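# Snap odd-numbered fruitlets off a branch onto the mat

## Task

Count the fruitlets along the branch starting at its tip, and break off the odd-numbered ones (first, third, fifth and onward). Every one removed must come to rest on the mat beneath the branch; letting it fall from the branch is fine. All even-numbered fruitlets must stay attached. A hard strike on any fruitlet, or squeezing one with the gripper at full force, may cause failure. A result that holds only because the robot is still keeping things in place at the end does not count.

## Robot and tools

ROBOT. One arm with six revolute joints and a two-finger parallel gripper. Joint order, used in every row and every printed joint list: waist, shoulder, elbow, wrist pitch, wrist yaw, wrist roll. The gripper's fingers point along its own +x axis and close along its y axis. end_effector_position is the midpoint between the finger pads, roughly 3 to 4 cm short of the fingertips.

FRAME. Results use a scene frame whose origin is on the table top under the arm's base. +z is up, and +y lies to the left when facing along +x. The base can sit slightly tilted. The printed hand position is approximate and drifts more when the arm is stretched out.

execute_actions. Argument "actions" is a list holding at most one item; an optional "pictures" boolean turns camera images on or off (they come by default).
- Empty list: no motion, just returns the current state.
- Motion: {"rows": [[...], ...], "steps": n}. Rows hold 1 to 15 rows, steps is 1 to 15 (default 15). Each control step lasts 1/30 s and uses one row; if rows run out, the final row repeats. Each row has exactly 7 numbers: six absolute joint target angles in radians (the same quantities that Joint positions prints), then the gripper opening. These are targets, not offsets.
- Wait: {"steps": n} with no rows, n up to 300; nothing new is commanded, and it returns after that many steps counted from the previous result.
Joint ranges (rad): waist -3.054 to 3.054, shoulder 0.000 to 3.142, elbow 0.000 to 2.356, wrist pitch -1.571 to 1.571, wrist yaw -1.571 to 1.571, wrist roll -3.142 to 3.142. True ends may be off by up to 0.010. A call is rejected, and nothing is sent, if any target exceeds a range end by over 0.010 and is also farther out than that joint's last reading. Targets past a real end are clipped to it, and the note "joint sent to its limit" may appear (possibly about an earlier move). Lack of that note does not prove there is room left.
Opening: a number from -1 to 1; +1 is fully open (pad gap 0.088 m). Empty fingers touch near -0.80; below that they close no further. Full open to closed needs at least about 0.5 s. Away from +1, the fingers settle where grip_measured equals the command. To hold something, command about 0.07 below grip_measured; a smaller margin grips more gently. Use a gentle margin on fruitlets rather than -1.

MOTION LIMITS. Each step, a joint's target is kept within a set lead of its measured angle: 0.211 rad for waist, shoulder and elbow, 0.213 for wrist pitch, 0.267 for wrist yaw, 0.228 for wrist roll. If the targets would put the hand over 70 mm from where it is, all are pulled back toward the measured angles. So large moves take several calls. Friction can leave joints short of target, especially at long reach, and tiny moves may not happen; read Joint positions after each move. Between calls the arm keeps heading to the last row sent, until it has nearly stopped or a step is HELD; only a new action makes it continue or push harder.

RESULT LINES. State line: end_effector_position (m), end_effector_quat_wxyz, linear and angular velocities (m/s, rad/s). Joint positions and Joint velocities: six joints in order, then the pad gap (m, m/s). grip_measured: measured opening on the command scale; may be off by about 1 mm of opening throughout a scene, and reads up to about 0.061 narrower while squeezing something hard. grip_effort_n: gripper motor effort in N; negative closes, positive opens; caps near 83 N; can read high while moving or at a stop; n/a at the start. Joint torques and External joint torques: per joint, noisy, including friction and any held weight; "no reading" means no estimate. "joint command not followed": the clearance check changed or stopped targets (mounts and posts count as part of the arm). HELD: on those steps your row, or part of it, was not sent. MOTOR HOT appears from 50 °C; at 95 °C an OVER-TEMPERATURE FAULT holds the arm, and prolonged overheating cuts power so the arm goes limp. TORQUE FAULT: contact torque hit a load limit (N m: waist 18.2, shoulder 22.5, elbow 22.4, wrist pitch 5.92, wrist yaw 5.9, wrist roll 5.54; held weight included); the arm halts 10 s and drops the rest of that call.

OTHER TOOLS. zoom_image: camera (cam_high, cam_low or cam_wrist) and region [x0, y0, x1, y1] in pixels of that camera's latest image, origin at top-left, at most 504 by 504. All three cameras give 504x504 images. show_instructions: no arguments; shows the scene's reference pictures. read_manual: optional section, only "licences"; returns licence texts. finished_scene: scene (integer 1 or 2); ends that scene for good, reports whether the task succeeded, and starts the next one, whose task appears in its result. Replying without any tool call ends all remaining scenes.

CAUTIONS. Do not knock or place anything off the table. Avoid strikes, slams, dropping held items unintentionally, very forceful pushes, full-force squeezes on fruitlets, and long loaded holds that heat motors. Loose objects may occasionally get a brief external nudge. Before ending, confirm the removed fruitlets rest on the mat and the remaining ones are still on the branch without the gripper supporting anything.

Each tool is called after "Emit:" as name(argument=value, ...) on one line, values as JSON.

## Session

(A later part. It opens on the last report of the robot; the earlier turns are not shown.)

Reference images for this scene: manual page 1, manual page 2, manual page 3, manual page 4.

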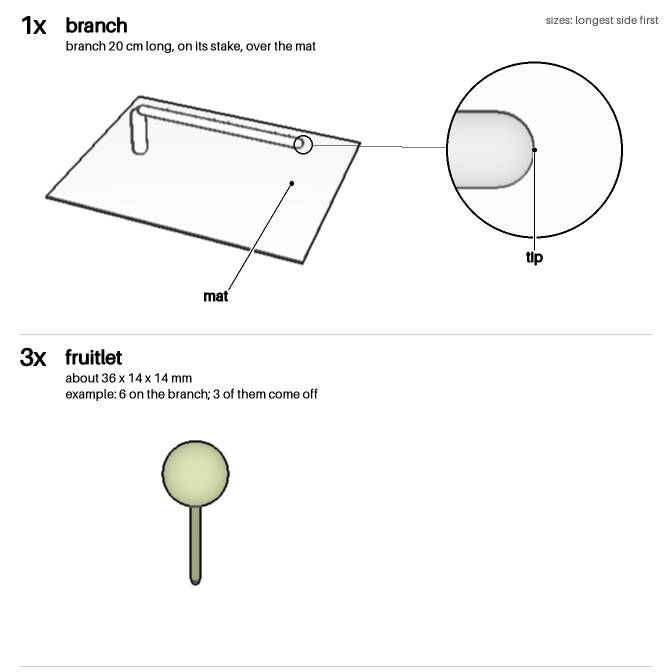

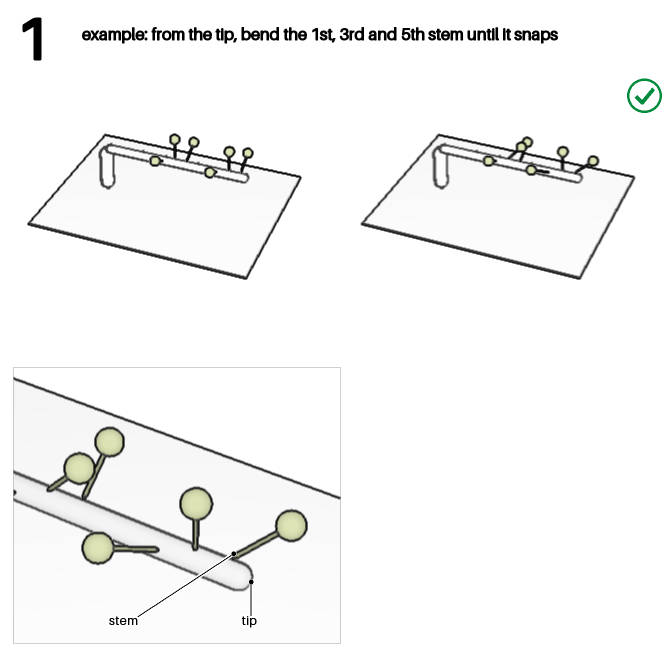

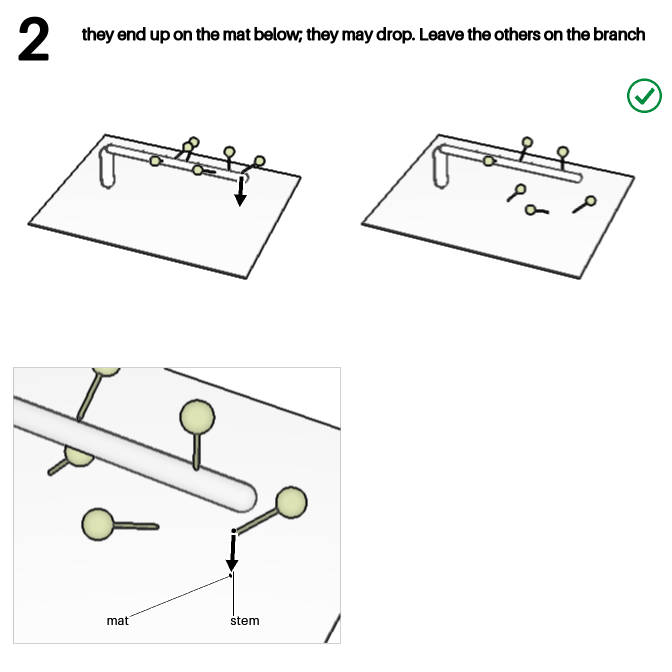

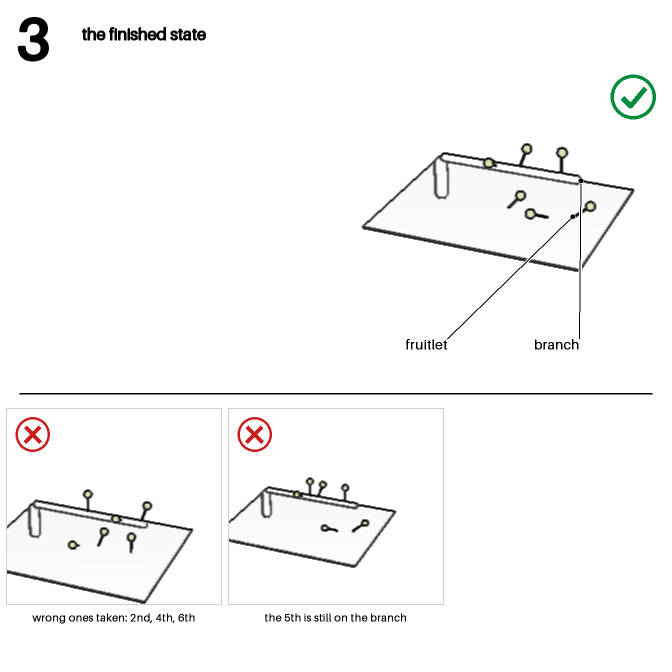

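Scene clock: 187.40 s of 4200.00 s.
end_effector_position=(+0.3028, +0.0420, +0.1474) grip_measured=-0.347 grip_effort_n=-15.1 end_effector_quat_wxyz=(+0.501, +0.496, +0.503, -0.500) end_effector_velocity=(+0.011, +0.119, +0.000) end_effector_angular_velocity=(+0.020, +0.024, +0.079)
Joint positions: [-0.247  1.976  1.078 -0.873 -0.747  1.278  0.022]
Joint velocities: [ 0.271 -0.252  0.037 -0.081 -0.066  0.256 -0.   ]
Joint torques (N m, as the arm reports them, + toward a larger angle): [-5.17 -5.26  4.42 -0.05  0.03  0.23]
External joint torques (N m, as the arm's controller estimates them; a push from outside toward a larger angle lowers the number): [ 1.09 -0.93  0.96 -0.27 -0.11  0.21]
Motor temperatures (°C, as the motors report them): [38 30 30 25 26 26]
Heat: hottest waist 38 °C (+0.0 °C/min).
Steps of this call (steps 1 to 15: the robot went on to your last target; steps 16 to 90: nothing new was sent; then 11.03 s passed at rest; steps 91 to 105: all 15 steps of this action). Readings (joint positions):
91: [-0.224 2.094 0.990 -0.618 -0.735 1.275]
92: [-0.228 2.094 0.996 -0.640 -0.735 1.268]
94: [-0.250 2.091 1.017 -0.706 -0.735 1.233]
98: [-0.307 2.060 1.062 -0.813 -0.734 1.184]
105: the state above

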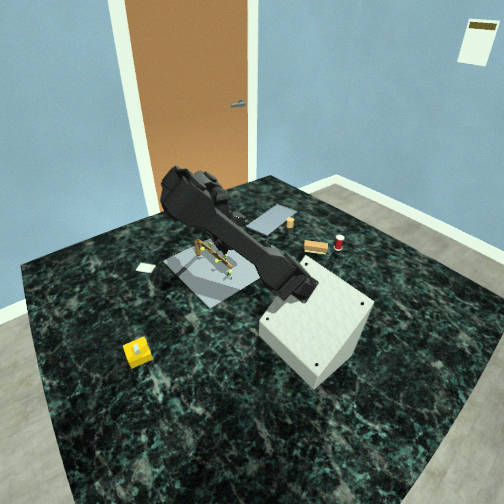

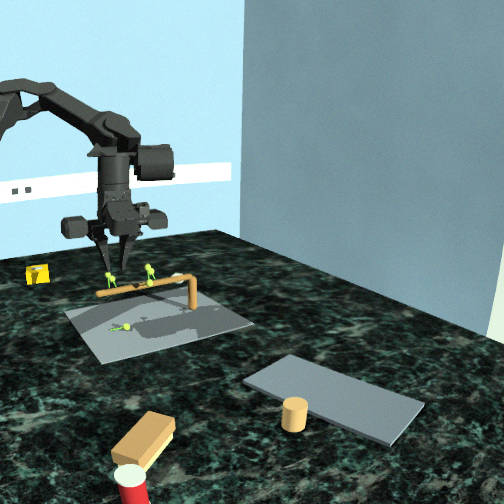

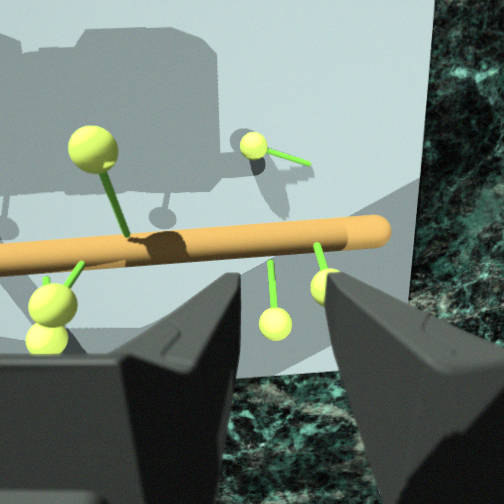

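Emit:
execute_actions(actions=[{"rows":[[-0.232,1.952,1.085,-0.882,-0.751,1.31,-0.35]],"steps":8}])

Emit:
zoom_image(camera="cam_wrist", region=[200, 200, 400, 360])

Emit:
zoom_image(camera="cam_low", region=[80, 250, 200, 350])

Scene clock: 198.73 s of 4200.00 s.
end_effector_position=(+0.3033, +0.0480, +0.1481) grip_measured=-0.347 grip_effort_n=-15.1 end_effector_quat_wxyz=(+0.499, +0.498, +0.501, -0.503) end_effector_velocity=(-0.001, +0.001, +0.001) end_effector_angular_velocity=(+0.009, +0.002, +0.001)
Joint positions: [-0.234  1.962  1.081 -0.88  -0.748  1.304  0.022]
Joint velocities: [-0.002 -0.002 -0.002 -0.007 -0.007 -0.007  0.   ]
Joint torques (N m, as the arm reports them, + toward a larger angle): [-4.43 -6.    4.44 -0.05 -0.04  0.22]
External joint torques (N m, as the arm's controller estimates them; a push from outside toward a larger angle lowers the number): [ 1.06 -1.1   0.69 -0.26 -0.1   0.22]
Motor temperatures (°C, as the motors report them): [38 31 30 25 26 26]
Heat: hottest waist 38 °C (+0.0 °C/min).
Steps of this call (steps 1 to 30: the robot went on to your last target; steps 31 to 90: nothing new was sent; then 8.07 s passed at rest; steps 91 to 98: all 8 steps of this action). Readings (joint positions):
91: [-0.234 1.962 1.081 -0.880 -0.748 1.304]
92: [-0.234 1.962 1.081 -0.880 -0.748 1.304]
94: [-0.234 1.962 1.081 -0.880 -0.748 1.304]
98: the state above

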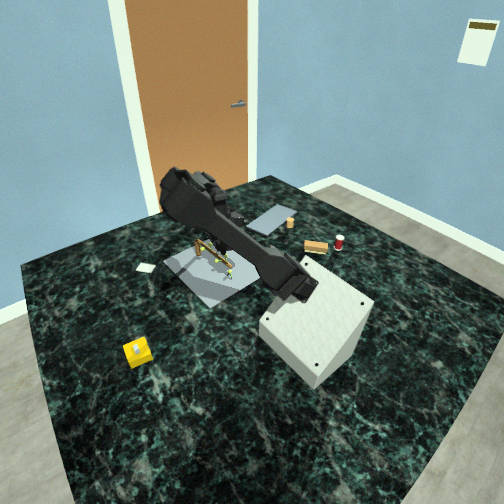

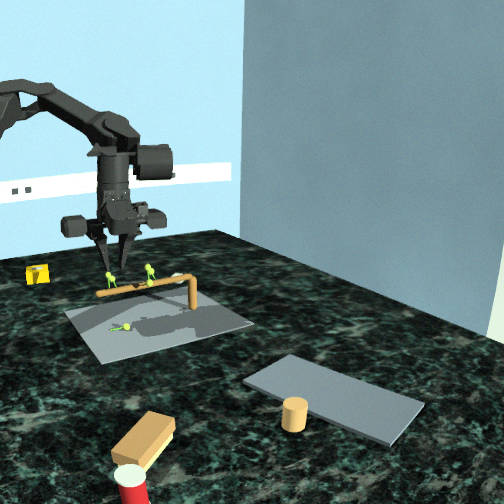

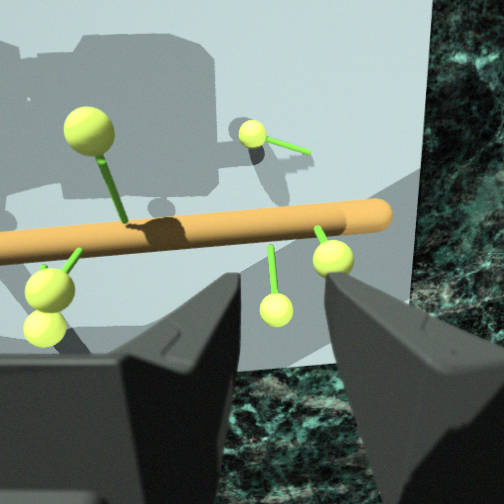

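Region (200, 200, 400, 360) of cam_wrist's 504x504 image, scaled by 2.520, with more detail than that image has; it fills the top 403 rows of this view, and the rest is white.

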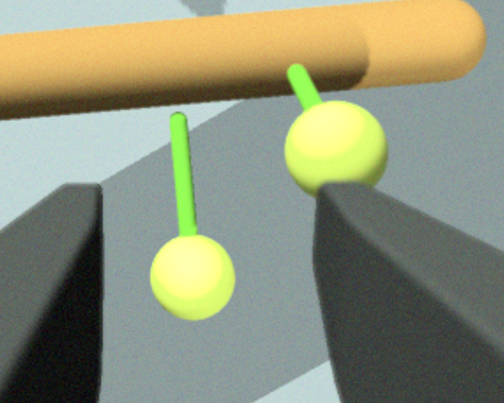

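Region (80, 250, 200, 350) of cam_low's 504x504 image, scaled by 4.200, with more detail than that image has.

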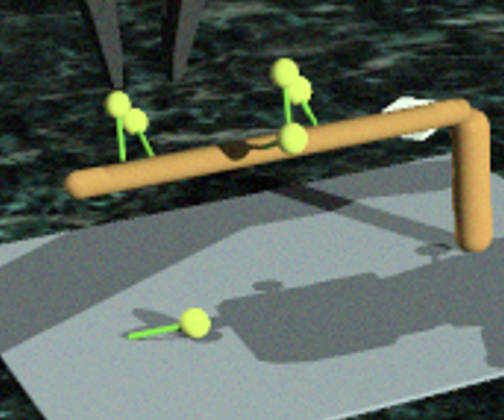

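Emit:
execute_actions(actions=[{"rows":[[-0.232,1.98,1.12,-0.895,-0.75,1.31,-0.35],[-0.231,2.01,1.165,-0.91,-0.75,1.312,-0.35],[-0.23,2.04,1.21,-0.925,-0.751,1.315,-0.35],[-0.228,2.07,1.255,-0.94,-0.751,1.318,-0.35],[-0.227,2.10,1.30,-0.955,-0.752,1.32,-0.35],[-0.225,2.125,1.345,-0.97,-0.752,1.322,-0.35],[-0.222,2.148,1.388,-0.981,-0.753,1.325,-0.35]],"steps":15}])

Scene clock: 257.07 s of 4200.00 s.
end_effector_position=(+0.3639, +0.0456, +0.1575) grip_measured=-0.347 grip_effort_n=-15.1 end_effector_quat_wxyz=(+0.506, +0.498, +0.499, -0.497) end_effector_velocity=(+0.003, -0.003, -0.005) end_effector_angular_velocity=(-0.001, +0.033, -0.013)
Joint positions: [-0.225  2.132  1.375 -0.976 -0.75   1.318  0.022]
Joint velocities: [ 0.007  0.046  0.046 -0.037  0.007 -0.007 -0.   ]
Joint torques (N m, as the arm reports them, + toward a larger angle): [-5.31 -4.6   4.99 -0.06 -0.05  0.21]
External joint torques (N m, as the arm's controller estimates them; a push from outside toward a larger angle lowers the number): [ 1.19  1.43  1.07 -0.26 -0.11  0.21]
Motor temperatures (°C, as the motors report them): [38 32 31 25 26 26]
Heat: hottest waist 38 °C (+0.0 °C/min).
Steps of this call (steps 1 to 15: the robot went on to your last target; steps 16 to 90: nothing new was sent; then 54.83 s passed at rest; steps 91 to 105: all 15 steps of this action). Readings (joint positions):
91: [-0.234 1.962 1.085 -0.885 -0.748 1.304]
92: [-0.234 1.969 1.099 -0.896 -0.748 1.304]
94: [-0.232 2.002 1.156 -0.914 -0.748 1.307]
98: [-0.229 2.094 1.310 -0.951 -0.749 1.314]
105: the state above

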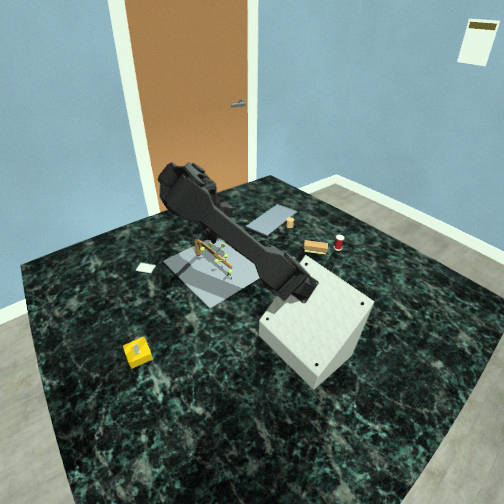

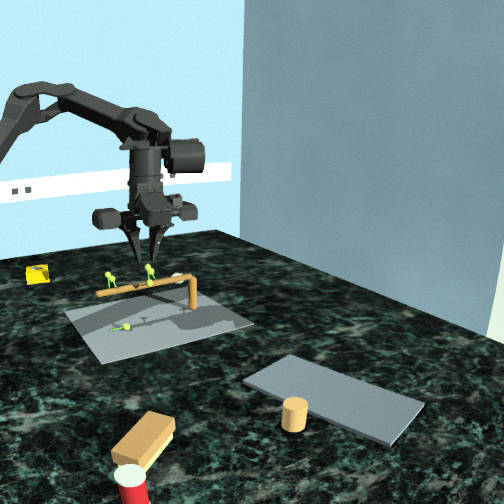

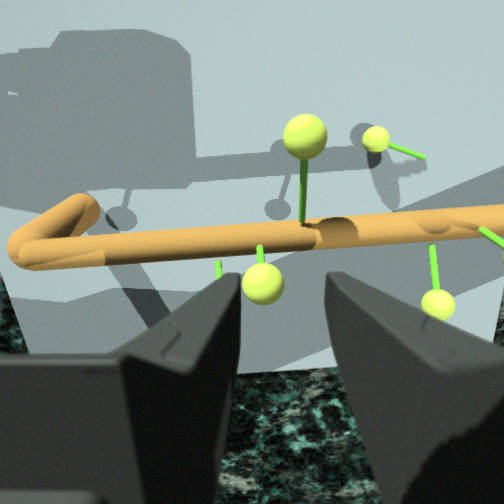

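Emit:
execute_actions(actions=[{"rows":[[-0.218,2.152,1.40,-0.985,-0.753,1.33,-0.35],[-0.214,2.158,1.412,-0.988,-0.754,1.335,-0.35],[-0.212,2.160,1.420,-0.990,-0.754,1.34,-0.35],[-0.212,2.160,1.420,-0.990,-0.754,1.34,-0.35],[-0.212,2.160,1.420,-0.990,-0.754,1.34,-0.35],[-0.206,2.162,1.412,-0.972,-0.755,1.348,-0.35],[-0.20,2.164,1.404,-0.955,-0.756,1.356,-0.35],[-0.194,2.167,1.396,-0.94,-0.757,1.365,-0.35],[-0.188,2.169,1.388,-0.925,-0.758,1.373,-0.35]],"steps":15}])

Scene clock: 274.40 s of 4200.00 s.
end_effector_position=(+0.3745, +0.0504, +0.1457) grip_measured=-0.347 grip_effort_n=-15.1 end_effector_quat_wxyz=(+0.509, +0.497, +0.499, -0.495) end_effector_velocity=(+0.001, -0.006, -0.006) end_effector_angular_velocity=(-0.010, -0.013, +0.009)
Joint positions: [-0.189  2.157  1.396 -0.932 -0.755  1.364  0.022]
Joint velocities: [ 0.002  0.007 -0.022  0.051  0.007  0.007 -0.   ]
Joint torques (N m, as the arm reports them, + toward a larger angle): [-5.58 -4.88  3.43  0.25 -0.06  0.22]
External joint torques (N m, as the arm's controller estimates them; a push from outside toward a larger angle lowers the number): [ 1.32  1.54 -0.55  0.   -0.13  0.22]
Motor temperatures (°C, as the motors report them): [39 32 31 25 26 26]
Heat: hottest waist 39 °C (+1.0 °C/min).
Steps of this call (steps 1 to 15: the robot went on to your last target; steps 16 to 90: nothing new was sent; then 13.83 s passed at rest; steps 91 to 105: all 15 steps of this action). Readings (joint positions):
91: [-0.224 2.137 1.382 -0.981 -0.750 1.320]
92: [-0.223 2.139 1.387 -0.983 -0.750 1.322]
94: [-0.219 2.144 1.400 -0.984 -0.750 1.328]
98: [-0.210 2.148 1.406 -0.969 -0.752 1.343]
105: the state above

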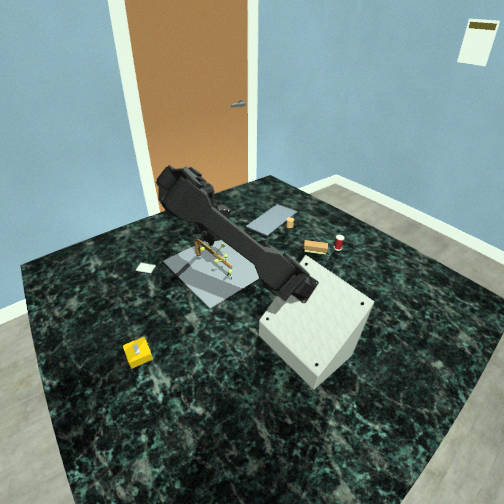

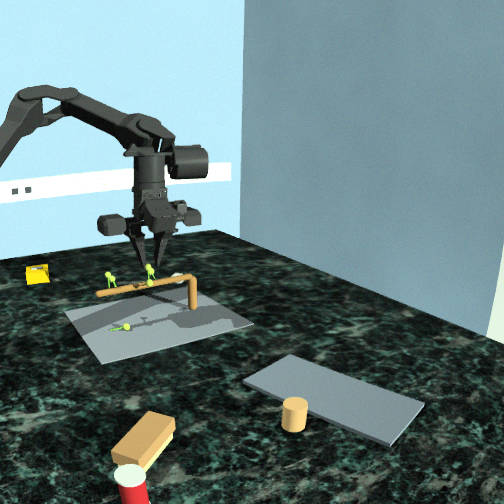

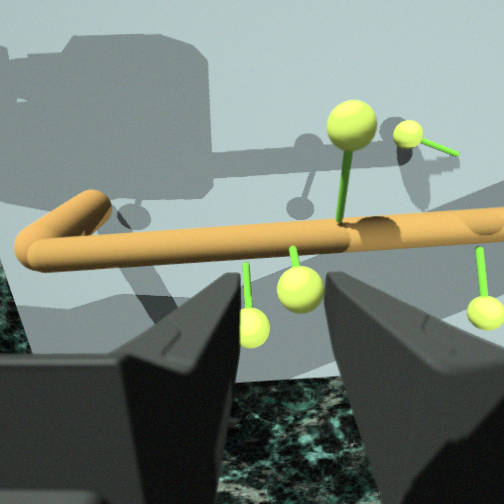

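Emit:
execute_actions(actions=[{"rows":[[-0.186,2.165,1.378,-0.922,-0.758,1.375,-0.35],[-0.184,2.165,1.370,-0.918,-0.758,1.378,-0.35],[-0.182,2.165,1.366,-0.912,-0.759,1.38,-0.35],[-0.178,2.166,1.363,-0.905,-0.759,1.385,-0.35],[-0.174,2.168,1.360,-0.898,-0.76,1.39,-0.35],[-0.170,2.169,1.357,-0.891,-0.76,1.394,-0.35],[-0.166,2.171,1.354,-0.885,-0.761,1.397,-0.35],[-0.163,2.172,1.352,-0.879,-0.761,1.40,-0.35]],"steps":15}])

Scene clock: 288.97 s of 4200.00 s.
end_effector_position=(+0.3705, +0.0515, +0.1326) grip_measured=-0.347 grip_effort_n=-15.1 end_effector_quat_wxyz=(+0.505, +0.496, +0.501, -0.497) end_effector_velocity=(+0.002, -0.003, +0.000) end_effector_angular_velocity=(-0.009, -0.013, -0.012)
Joint positions: [-0.165  2.16   1.36  -0.883 -0.758  1.392  0.022]
Joint velocities: [-0.002 -0.002 -0.007  0.022  0.007  0.022 -0.   ]
Joint torques (N m, as the arm reports them, + toward a larger angle): [-5.49 -4.76  3.2   0.26 -0.05  0.21]
External joint torques (N m, as the arm's controller estimates them; a push from outside toward a larger angle lowers the number): [ 1.21  1.56 -0.59  0.04 -0.12  0.21]
Motor temperatures (°C, as the motors report them): [40 31 31 25 26 26]
Heat: hottest waist 40 °C (+2.0 °C/min).
Steps of this call (steps 1 to 15: the robot went on to your last target; steps 16 to 90: nothing new was sent; then 11.07 s passed at rest; steps 91 to 105: all 15 steps of this action). Readings (joint positions):
91: [-0.189 2.158 1.394 -0.926 -0.755 1.367]
92: [-0.189 2.158 1.390 -0.924 -0.755 1.368]
94: [-0.187 2.158 1.382 -0.918 -0.756 1.372]
98: [-0.176 2.158 1.366 -0.897 -0.756 1.385]
105: the state above

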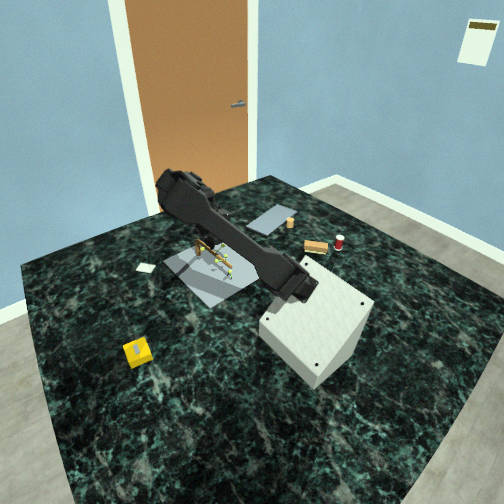

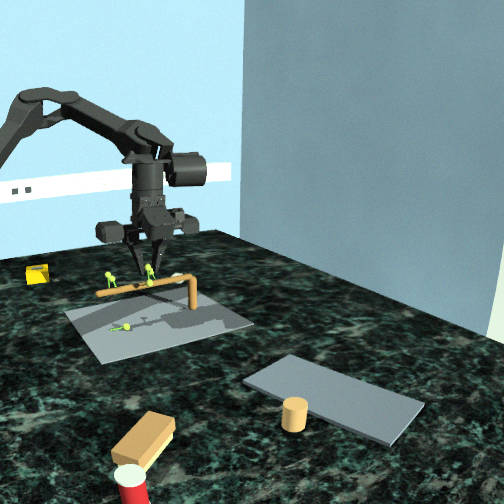

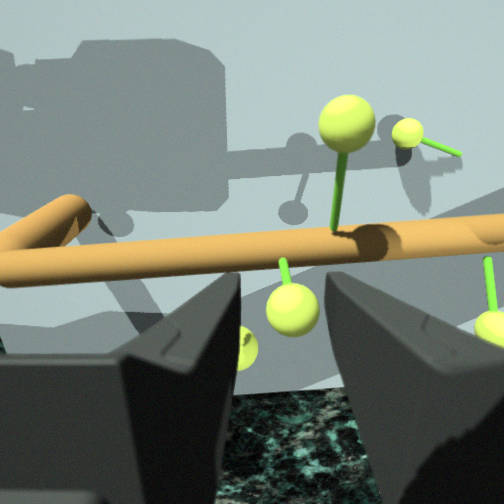

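Emit:
execute_actions(actions=[{"rows":[[-0.160,2.176,1.348,-0.868,-0.761,1.405,-0.35],[-0.156,2.180,1.344,-0.856,-0.762,1.41,-0.35],[-0.152,2.183,1.340,-0.845,-0.762,1.415,-0.35],[-0.150,2.185,1.338,-0.838,-0.762,1.418,-0.35]],"steps":12}])

Scene clock: 296.10 s of 4200.00 s.
end_effector_position=(+0.3710, +0.0490, +0.1234) grip_measured=-0.347 grip_effort_n=-15.1 end_effector_quat_wxyz=(+0.505, +0.496, +0.501, -0.498) end_effector_velocity=(+0.001, +0.001, +0.001) end_effector_angular_velocity=(+0.006, -0.008, -0.004)
Joint positions: [-0.152  2.174  1.345 -0.842 -0.759  1.411  0.022]
Joint velocities: [-0.002 -0.002 -0.002  0.007 -0.007  0.007 -0.   ]
Joint torques (N m, as the arm reports them, + toward a larger angle): [-5.47 -4.88  3.14  0.23 -0.06  0.21]
External joint torques (N m, as the arm's controller estimates them; a push from outside toward a larger angle lowers the number): [ 1.24  1.46 -0.54  0.03 -0.13  0.21]
Motor temperatures (°C, as the motors report them): [40 31 30 25 26 26]
Heat: hottest waist 40 °C (+2.0 °C/min).
Steps of this call (steps 1 to 15: the robot went on to your last target; steps 16 to 90: nothing new was sent; then 3.73 s passed at rest; steps 91 to 102: all 12 steps of this action). Readings (joint positions):
91: [-0.165 2.160 1.359 -0.879 -0.758 1.395]
92: [-0.164 2.161 1.357 -0.873 -0.758 1.397]
94: [-0.161 2.165 1.353 -0.858 -0.758 1.404]
98: [-0.153 2.172 1.346 -0.846 -0.758 1.410]
102: the state above

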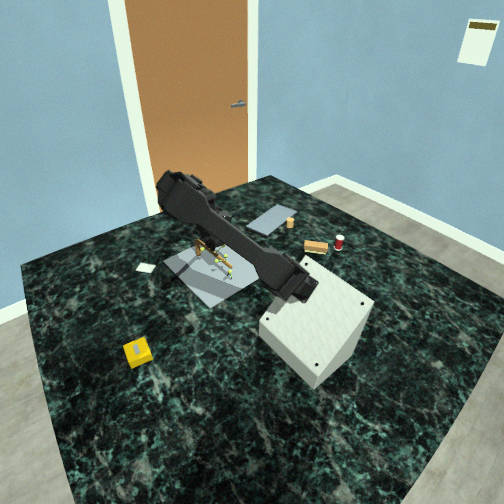

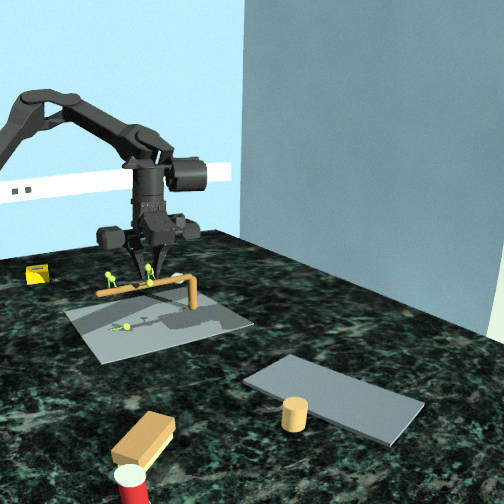

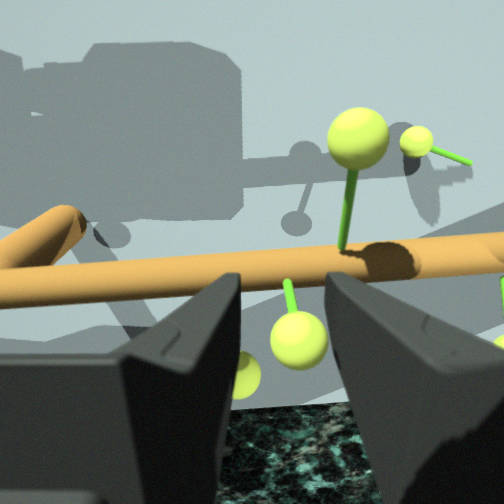

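Emit:
execute_actions(actions=[{"rows":[[-0.151,2.168,1.325,-0.837,-0.762,1.418,-0.35],[-0.152,2.156,1.312,-0.835,-0.762,1.417,-0.35],[-0.153,2.146,1.299,-0.832,-0.762,1.416,-0.35],[-0.154,2.137,1.287,-0.829,-0.762,1.415,-0.35],[-0.155,2.128,1.275,-0.826,-0.762,1.414,-0.35],[-0.156,2.120,1.263,-0.823,-0.762,1.413,-0.35],[-0.157,2.112,1.252,-0.820,-0.762,1.412,-0.35]],"steps":15}])

Scene clock: 304.67 s of 4200.00 s.
end_effector_position=(+0.3528, +0.0501, +0.1230) grip_measured=-0.347 grip_effort_n=-15.1 end_effector_quat_wxyz=(+0.499, +0.498, +0.500, -0.503) end_effector_velocity=(-0.009, +0.003, -0.003) end_effector_angular_velocity=(+0.025, +0.017, -0.024)
Joint positions: [-0.155  2.124  1.261 -0.823 -0.76   1.412  0.022]
Joint velocities: [ 0.002 -0.007 -0.027 -0.007 -0.022  0.007  0.   ]
Joint torques (N m, as the arm reports them, + toward a larger angle): [-5.53 -7.15  3.06  0.23 -0.03 -0.01]
External joint torques (N m, as the arm's controller estimates them; a push from outside toward a larger angle lowers the number): [ 0.84 -1.16 -0.58  0.02 -0.09 -0.01]
Motor temperatures (°C, as the motors report them): [40 31 30 25 26 26]
Heat: hottest waist 40 °C (+2.0 °C/min).
Steps of this call (steps 1 to 15: the robot went on to your last target; steps 16 to 90: nothing new was sent; then 5.07 s passed at rest; steps 91 to 105: all 15 steps of this action). Readings (joint positions):
91: [-0.152 2.174 1.342 -0.839 -0.759 1.412]
92: [-0.152 2.173 1.338 -0.837 -0.759 1.412]
94: [-0.152 2.166 1.321 -0.835 -0.760 1.412]
98: [-0.153 2.141 1.279 -0.825 -0.760 1.412]
105: the state above

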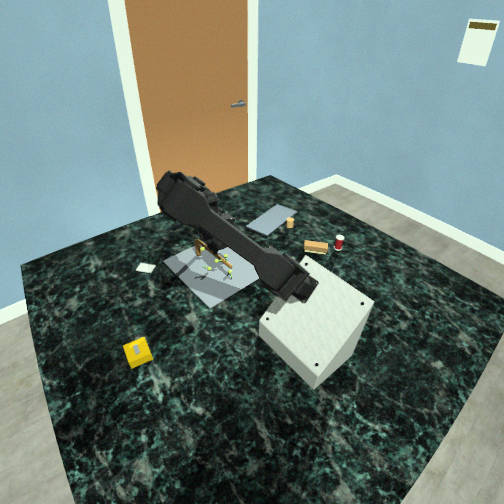

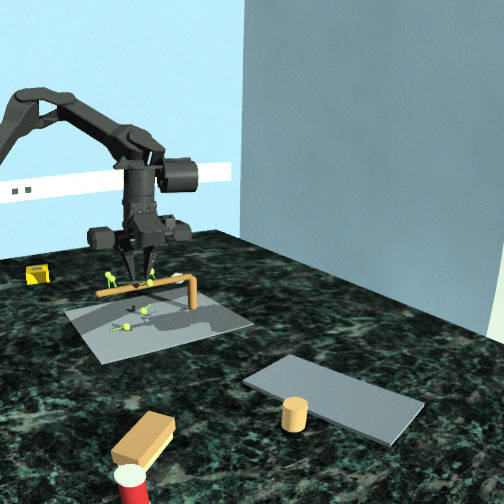

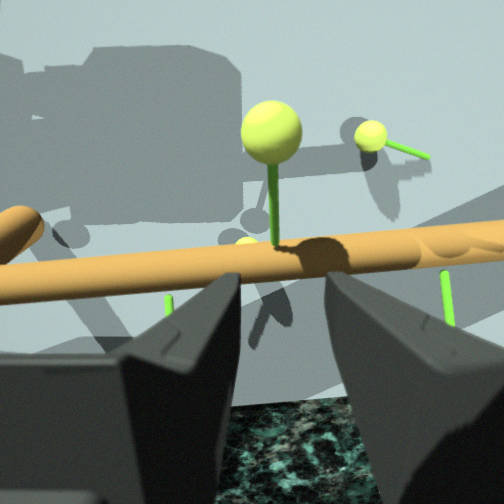

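Emit:
execute_actions(actions=[{"rows":[[-0.172,2.105,1.268,-0.855,-0.76,1.39,-0.35],[-0.187,2.10,1.283,-0.89,-0.758,1.37,-0.35],[-0.202,2.095,1.298,-0.925,-0.756,1.355,-0.35],[-0.215,2.09,1.31,-0.96,-0.755,1.34,-0.35],[-0.215,2.085,1.31,-0.96,-0.755,1.36,-0.35],[-0.21,2.06,1.285,-0.95,-0.756,1.41,-0.35],[-0.204,2.035,1.255,-0.94,-0.757,1.46,-0.35],[-0.198,2.01,1.225,-0.93,-0.758,1.51,-0.35],[-0.192,1.985,1.195,-0.92,-0.759,1.56,-0.35],[-0.186,1.96,1.165,-0.91,-0.76,1.61,-0.35],[-0.18,1.935,1.135,-0.90,-0.761,1.66,-0.35],[-0.174,1.91,1.11,-0.893,-0.762,1.70,-0.35],[-0.169,1.89,1.092,-0.888,-0.763,1.735,-0.35],[-0.166,1.873,1.080,-0.886,-0.764,1.755,-0.35]],"steps":15}])

Emit:
execute_actions(actions=[{"rows":[[-0.166,1.870,1.080,-0.886,-0.764,1.755,-0.35]],"steps":10}])

Scene clock: 328.10 s of 4200.00 s.
end_effector_position=(+0.3129, +0.0754, +0.1514) grip_measured=-0.347 grip_effort_n=-15.1 end_effector_quat_wxyz=(+0.421, +0.568, +0.420, -0.569) end_effector_velocity=(-0.109, +0.071, -0.014) end_effector_angular_velocity=(+0.028, +0.042, -0.580)
Joint positions: [-0.175  1.918  1.122 -0.901 -0.76   1.686  0.022]
Joint velocities: [ 0.139 -0.452 -0.466  0.081 -0.037  0.725 -0.   ]
Joint torques (N m, as the arm reports them, + toward a larger angle): [-4.76 -5.67  3.56  0.48 -0.04  0.2 ]
External joint torques (N m, as the arm's controller estimates them; a push from outside toward a larger angle lowers the number): [ 1.13 -1.06 -0.46  0.04 -0.13  0.19]
Motor temperatures (°C, as the motors report them): [41 33 30 25 26 26]
Heat: hottest waist 41 °C (+2.0 °C/min).
Steps of this call (steps 1 to 15: the robot went on to your last target; steps 16 to 90: nothing new was sent; then 19.93 s passed at rest; steps 91 to 105: all 15 steps of this action). Readings (joint positions):
91: [-0.156 2.123 1.259 -0.825 -0.760 1.411]
92: [-0.160 2.121 1.262 -0.842 -0.760 1.402]
94: [-0.177 2.117 1.274 -0.892 -0.760 1.379]
98: [-0.207 2.072 1.270 -0.924 -0.758 1.426]
105: the state above

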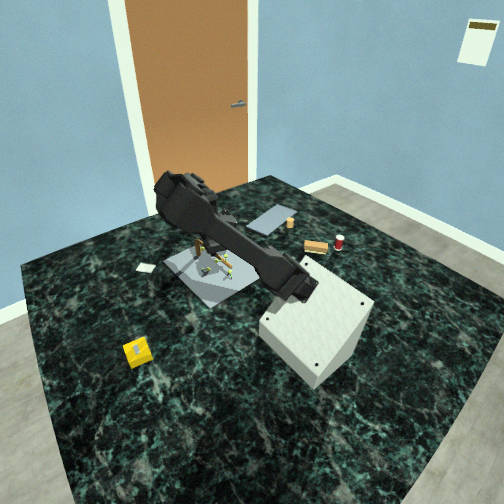

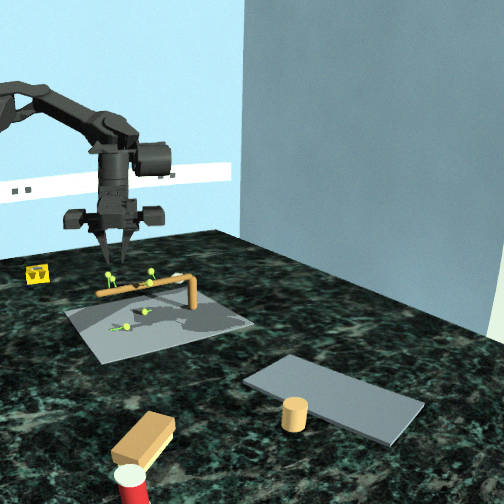

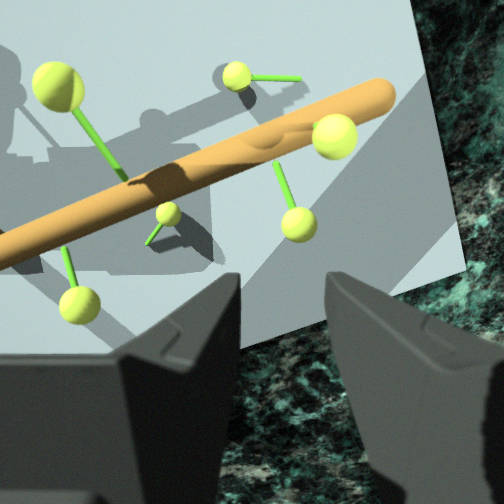

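Scene clock: 328.43 s of 4200.00 s.
end_effector_position=(+0.3064, +0.0800, +0.1517) grip_measured=-0.347 grip_effort_n=-15.1 end_effector_quat_wxyz=(+0.410, +0.579, +0.405, -0.577) end_effector_velocity=(-0.008, +0.002, +0.000) end_effector_angular_velocity=(+0.011, +0.016, -0.013)
Joint positions: [-0.168  1.881  1.088 -0.889 -0.761  1.746  0.022]
Joint velocities: [-0.002 -0.012 -0.017 -0.022 -0.007 -0.007 -0.   ]
Joint torques (N m, as the arm reports them, + toward a larger angle): [-4.36 -5.98  3.28  0.24 -0.05  0.22]
External joint torques (N m, as the arm's controller estimates them; a push from outside toward a larger angle lowers the number): [ 0.98 -1.15 -0.49  0.04 -0.11  0.22]
Motor temperatures (°C, as the motors report them): [41 33 30 25 26 26]
Heat: hottest waist 41 °C (+2.0 °C/min).
Steps of this call (steps 1 to 10: all 10 steps of this action). Readings (joint positions):
1: [-0.171 1.906 1.110 -0.898 -0.760 1.704]
2: [-0.169 1.897 1.103 -0.895 -0.761 1.717]
4: [-0.168 1.888 1.096 -0.891 -0.761 1.732]
8: [-0.168 1.882 1.090 -0.889 -0.761 1.744]
10: the state above

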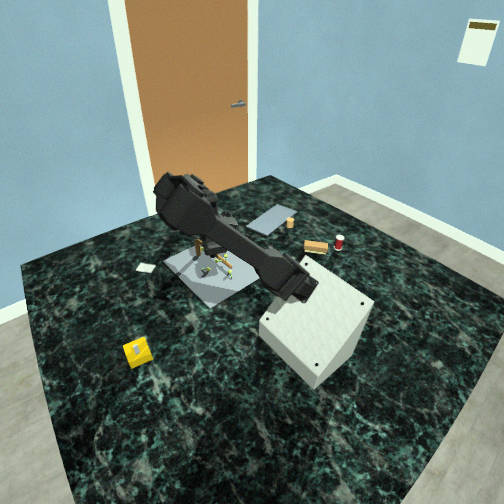

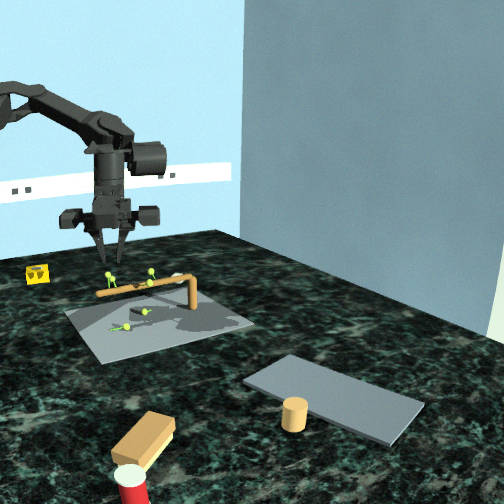

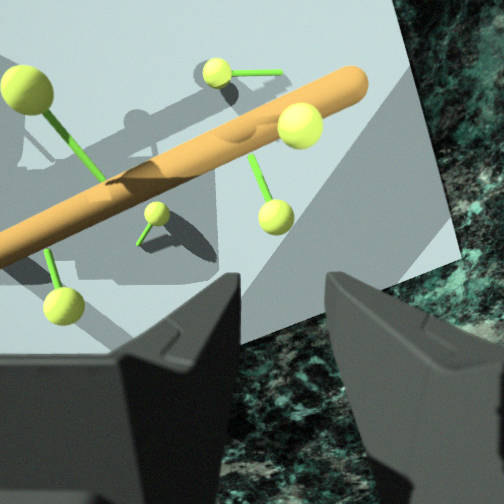

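Emit:
execute_actions(actions=[{"rows":[[-0.160,1.88,1.072,-0.868,-0.764,1.763,-0.35],[-0.153,1.888,1.064,-0.85,-0.764,1.77,-0.35],[-0.147,1.895,1.057,-0.832,-0.764,1.778,-0.35],[-0.140,1.902,1.050,-0.814,-0.765,1.786,-0.35],[-0.134,1.909,1.043,-0.796,-0.765,1.793,-0.35],[-0.128,1.915,1.036,-0.778,-0.765,1.80,-0.35],[-0.122,1.922,1.030,-0.761,-0.765,1.807,-0.35]],"steps":15}])

Scene clock: 354.23 s of 4200.00 s.
end_effector_position=(+0.3065, +0.0753, +0.1281) grip_measured=-0.347 grip_effort_n=-15.1 end_effector_quat_wxyz=(+0.412, +0.577, +0.406, -0.576) end_effector_velocity=(+0.006, +0.000, +0.001) end_effector_angular_velocity=(+0.004, -0.029, +0.016)
Joint positions: [-0.124  1.912  1.037 -0.766 -0.762  1.8    0.022]
Joint velocities: [-0.002 -0.002 -0.002  0.037 -0.007  0.007 -0.   ]
Joint torques (N m, as the arm reports them, + toward a larger angle): [-4.35 -3.73  3.09  0.2  -0.05  0.22]
External joint torques (N m, as the arm's controller estimates them; a push from outside toward a larger angle lowers the number): [ 1.02  1.19 -0.39  0.02 -0.11  0.22]
Motor temperatures (°C, as the motors report them): [40 33 30 25 26 26]
Heat: hottest waist 40 °C (+0.0 °C/min).
Steps of this call (steps 1 to 15: the robot went on to your last target; steps 16 to 90: nothing new was sent; then 22.30 s passed at rest; steps 91 to 105: all 15 steps of this action). Readings (joint positions):
91: [-0.167 1.880 1.086 -0.883 -0.761 1.751]
92: [-0.166 1.880 1.083 -0.875 -0.761 1.754]
94: [-0.158 1.881 1.073 -0.850 -0.761 1.765]
98: [-0.134 1.899 1.050 -0.792 -0.762 1.788]
105: the state above

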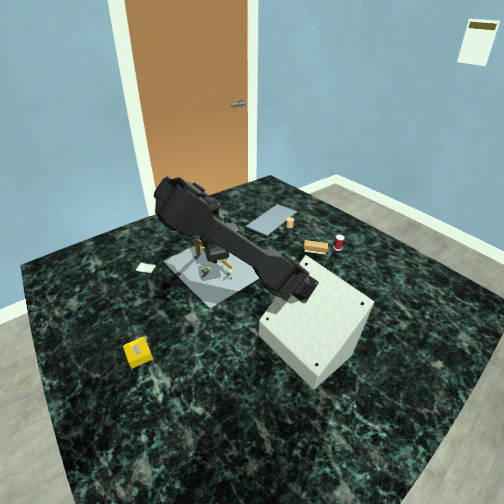

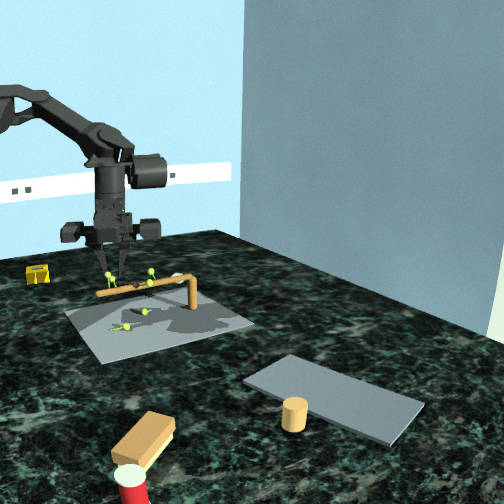

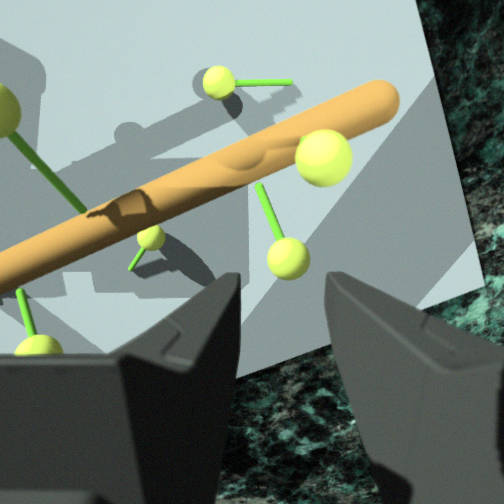

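Emit:
execute_actions(actions=[{"rows":[[-0.119,1.930,1.020,-0.75,-0.765,1.812,-0.35],[-0.115,1.936,1.012,-0.735,-0.765,1.817,-0.35],[-0.110,1.940,1.006,-0.72,-0.765,1.823,-0.35],[-0.104,1.944,1.000,-0.705,-0.765,1.83,-0.35],[-0.098,1.948,0.995,-0.69,-0.765,1.836,-0.35],[-0.092,1.951,0.990,-0.675,-0.765,1.843,-0.35]],"steps":13}])

Scene clock: 369.57 s of 4200.00 s.
end_effector_position=(+0.3035, +0.0705, +0.1100) grip_measured=-0.347 grip_effort_n=-15.1 end_effector_quat_wxyz=(+0.410, +0.575, +0.407, -0.579) end_effector_velocity=(+0.008, -0.000, -0.002) end_effector_angular_velocity=(+0.004, -0.039, +0.019)
Joint positions: [-0.095  1.94   0.997 -0.68  -0.762  1.835  0.022]
Joint velocities: [ 0.002 -0.002 -0.012  0.066 -0.007  0.022 -0.   ]
Joint torques (N m, as the arm reports them, + toward a larger angle): [-4.37 -3.88  2.74  0.2  -0.04  0.22]
External joint torques (N m, as the arm's controller estimates them; a push from outside toward a larger angle lowers the number): [ 0.97  1.08 -0.51  0.02 -0.1   0.22]
Motor temperatures (°C, as the motors report them): [39 32 30 25 26 26]
Heat: hottest waist 39 °C (-1.0 °C/min).
Steps of this call (steps 1 to 15: the robot went on to your last target; steps 16 to 90: nothing new was sent; then 11.90 s passed at rest; steps 91 to 103: all 13 steps of this action). Readings (joint positions):
91: [-0.124 1.913 1.035 -0.760 -0.762 1.802]
92: [-0.123 1.915 1.032 -0.753 -0.762 1.804]
94: [-0.118 1.921 1.023 -0.734 -0.762 1.812]
98: [-0.100 1.937 1.002 -0.695 -0.762 1.829]
103: the state above

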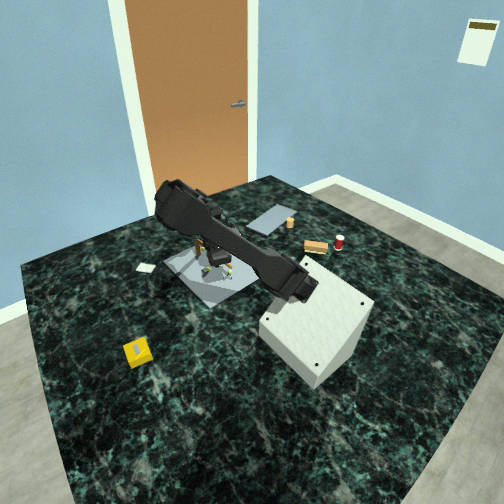

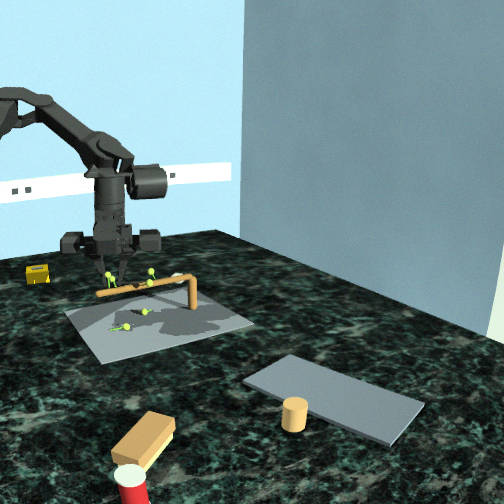

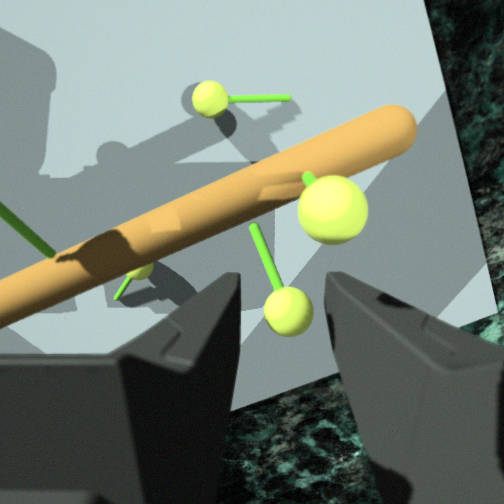

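Emit:
execute_actions(actions=[{"rows":[[-0.088,1.953,0.988,-0.668,-0.765,1.847,-0.35],[-0.084,1.954,0.985,-0.66,-0.765,1.851,-0.35],[-0.080,1.955,0.983,-0.653,-0.765,1.855,-0.35],[-0.077,1.956,0.981,-0.647,-0.765,1.858,-0.35]],"steps":12}])

Scene clock: 385.97 s of 4200.00 s.
end_effector_position=(+0.3037, +0.0715, +0.1045) grip_measured=-0.347 grip_effort_n=-15.1 end_effector_quat_wxyz=(+0.412, +0.574, +0.409, -0.578) end_effector_velocity=(+0.001, -0.000, +0.002) end_effector_angular_velocity=(+0.007, -0.011, +0.022)
Joint positions: [-0.079  1.945  0.988 -0.65  -0.762  1.851  0.022]
Joint velocities: [-0.007 -0.002 -0.002  0.007 -0.007 -0.022  0.   ]
Joint torques (N m, as the arm reports them, + toward a larger angle): [-4.36 -3.78  2.71  0.21 -0.04  0.21]
External joint torques (N m, as the arm's controller estimates them; a push from outside toward a larger angle lowers the number): [ 1.06  1.27 -0.54  0.01 -0.1   0.21]
Motor temperatures (°C, as the motors report them): [39 31 30 25 26 26]
Heat: hottest waist 39 °C (-2.0 °C/min).
Steps of this call (steps 1 to 15: the robot went on to your last target; steps 16 to 90: nothing new was sent; then 13.00 s passed at rest; steps 91 to 102: all 12 steps of this action). Readings (joint positions):
91: [-0.094 1.941 0.996 -0.676 -0.762 1.838]
92: [-0.093 1.941 0.996 -0.672 -0.762 1.840]
94: [-0.088 1.943 0.993 -0.662 -0.762 1.845]
98: [-0.080 1.945 0.988 -0.653 -0.762 1.850]
102: the state above

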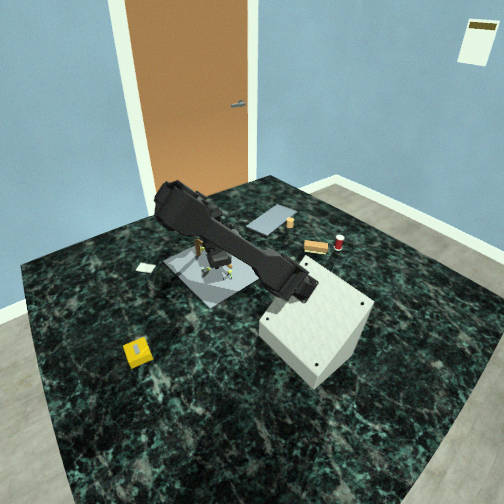

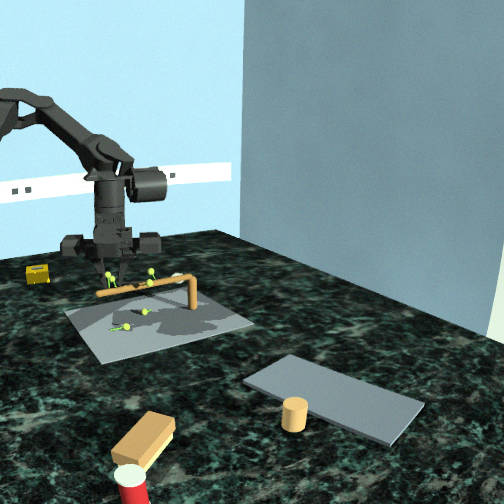

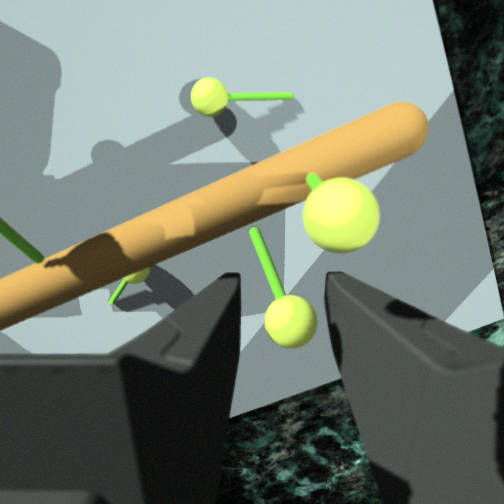

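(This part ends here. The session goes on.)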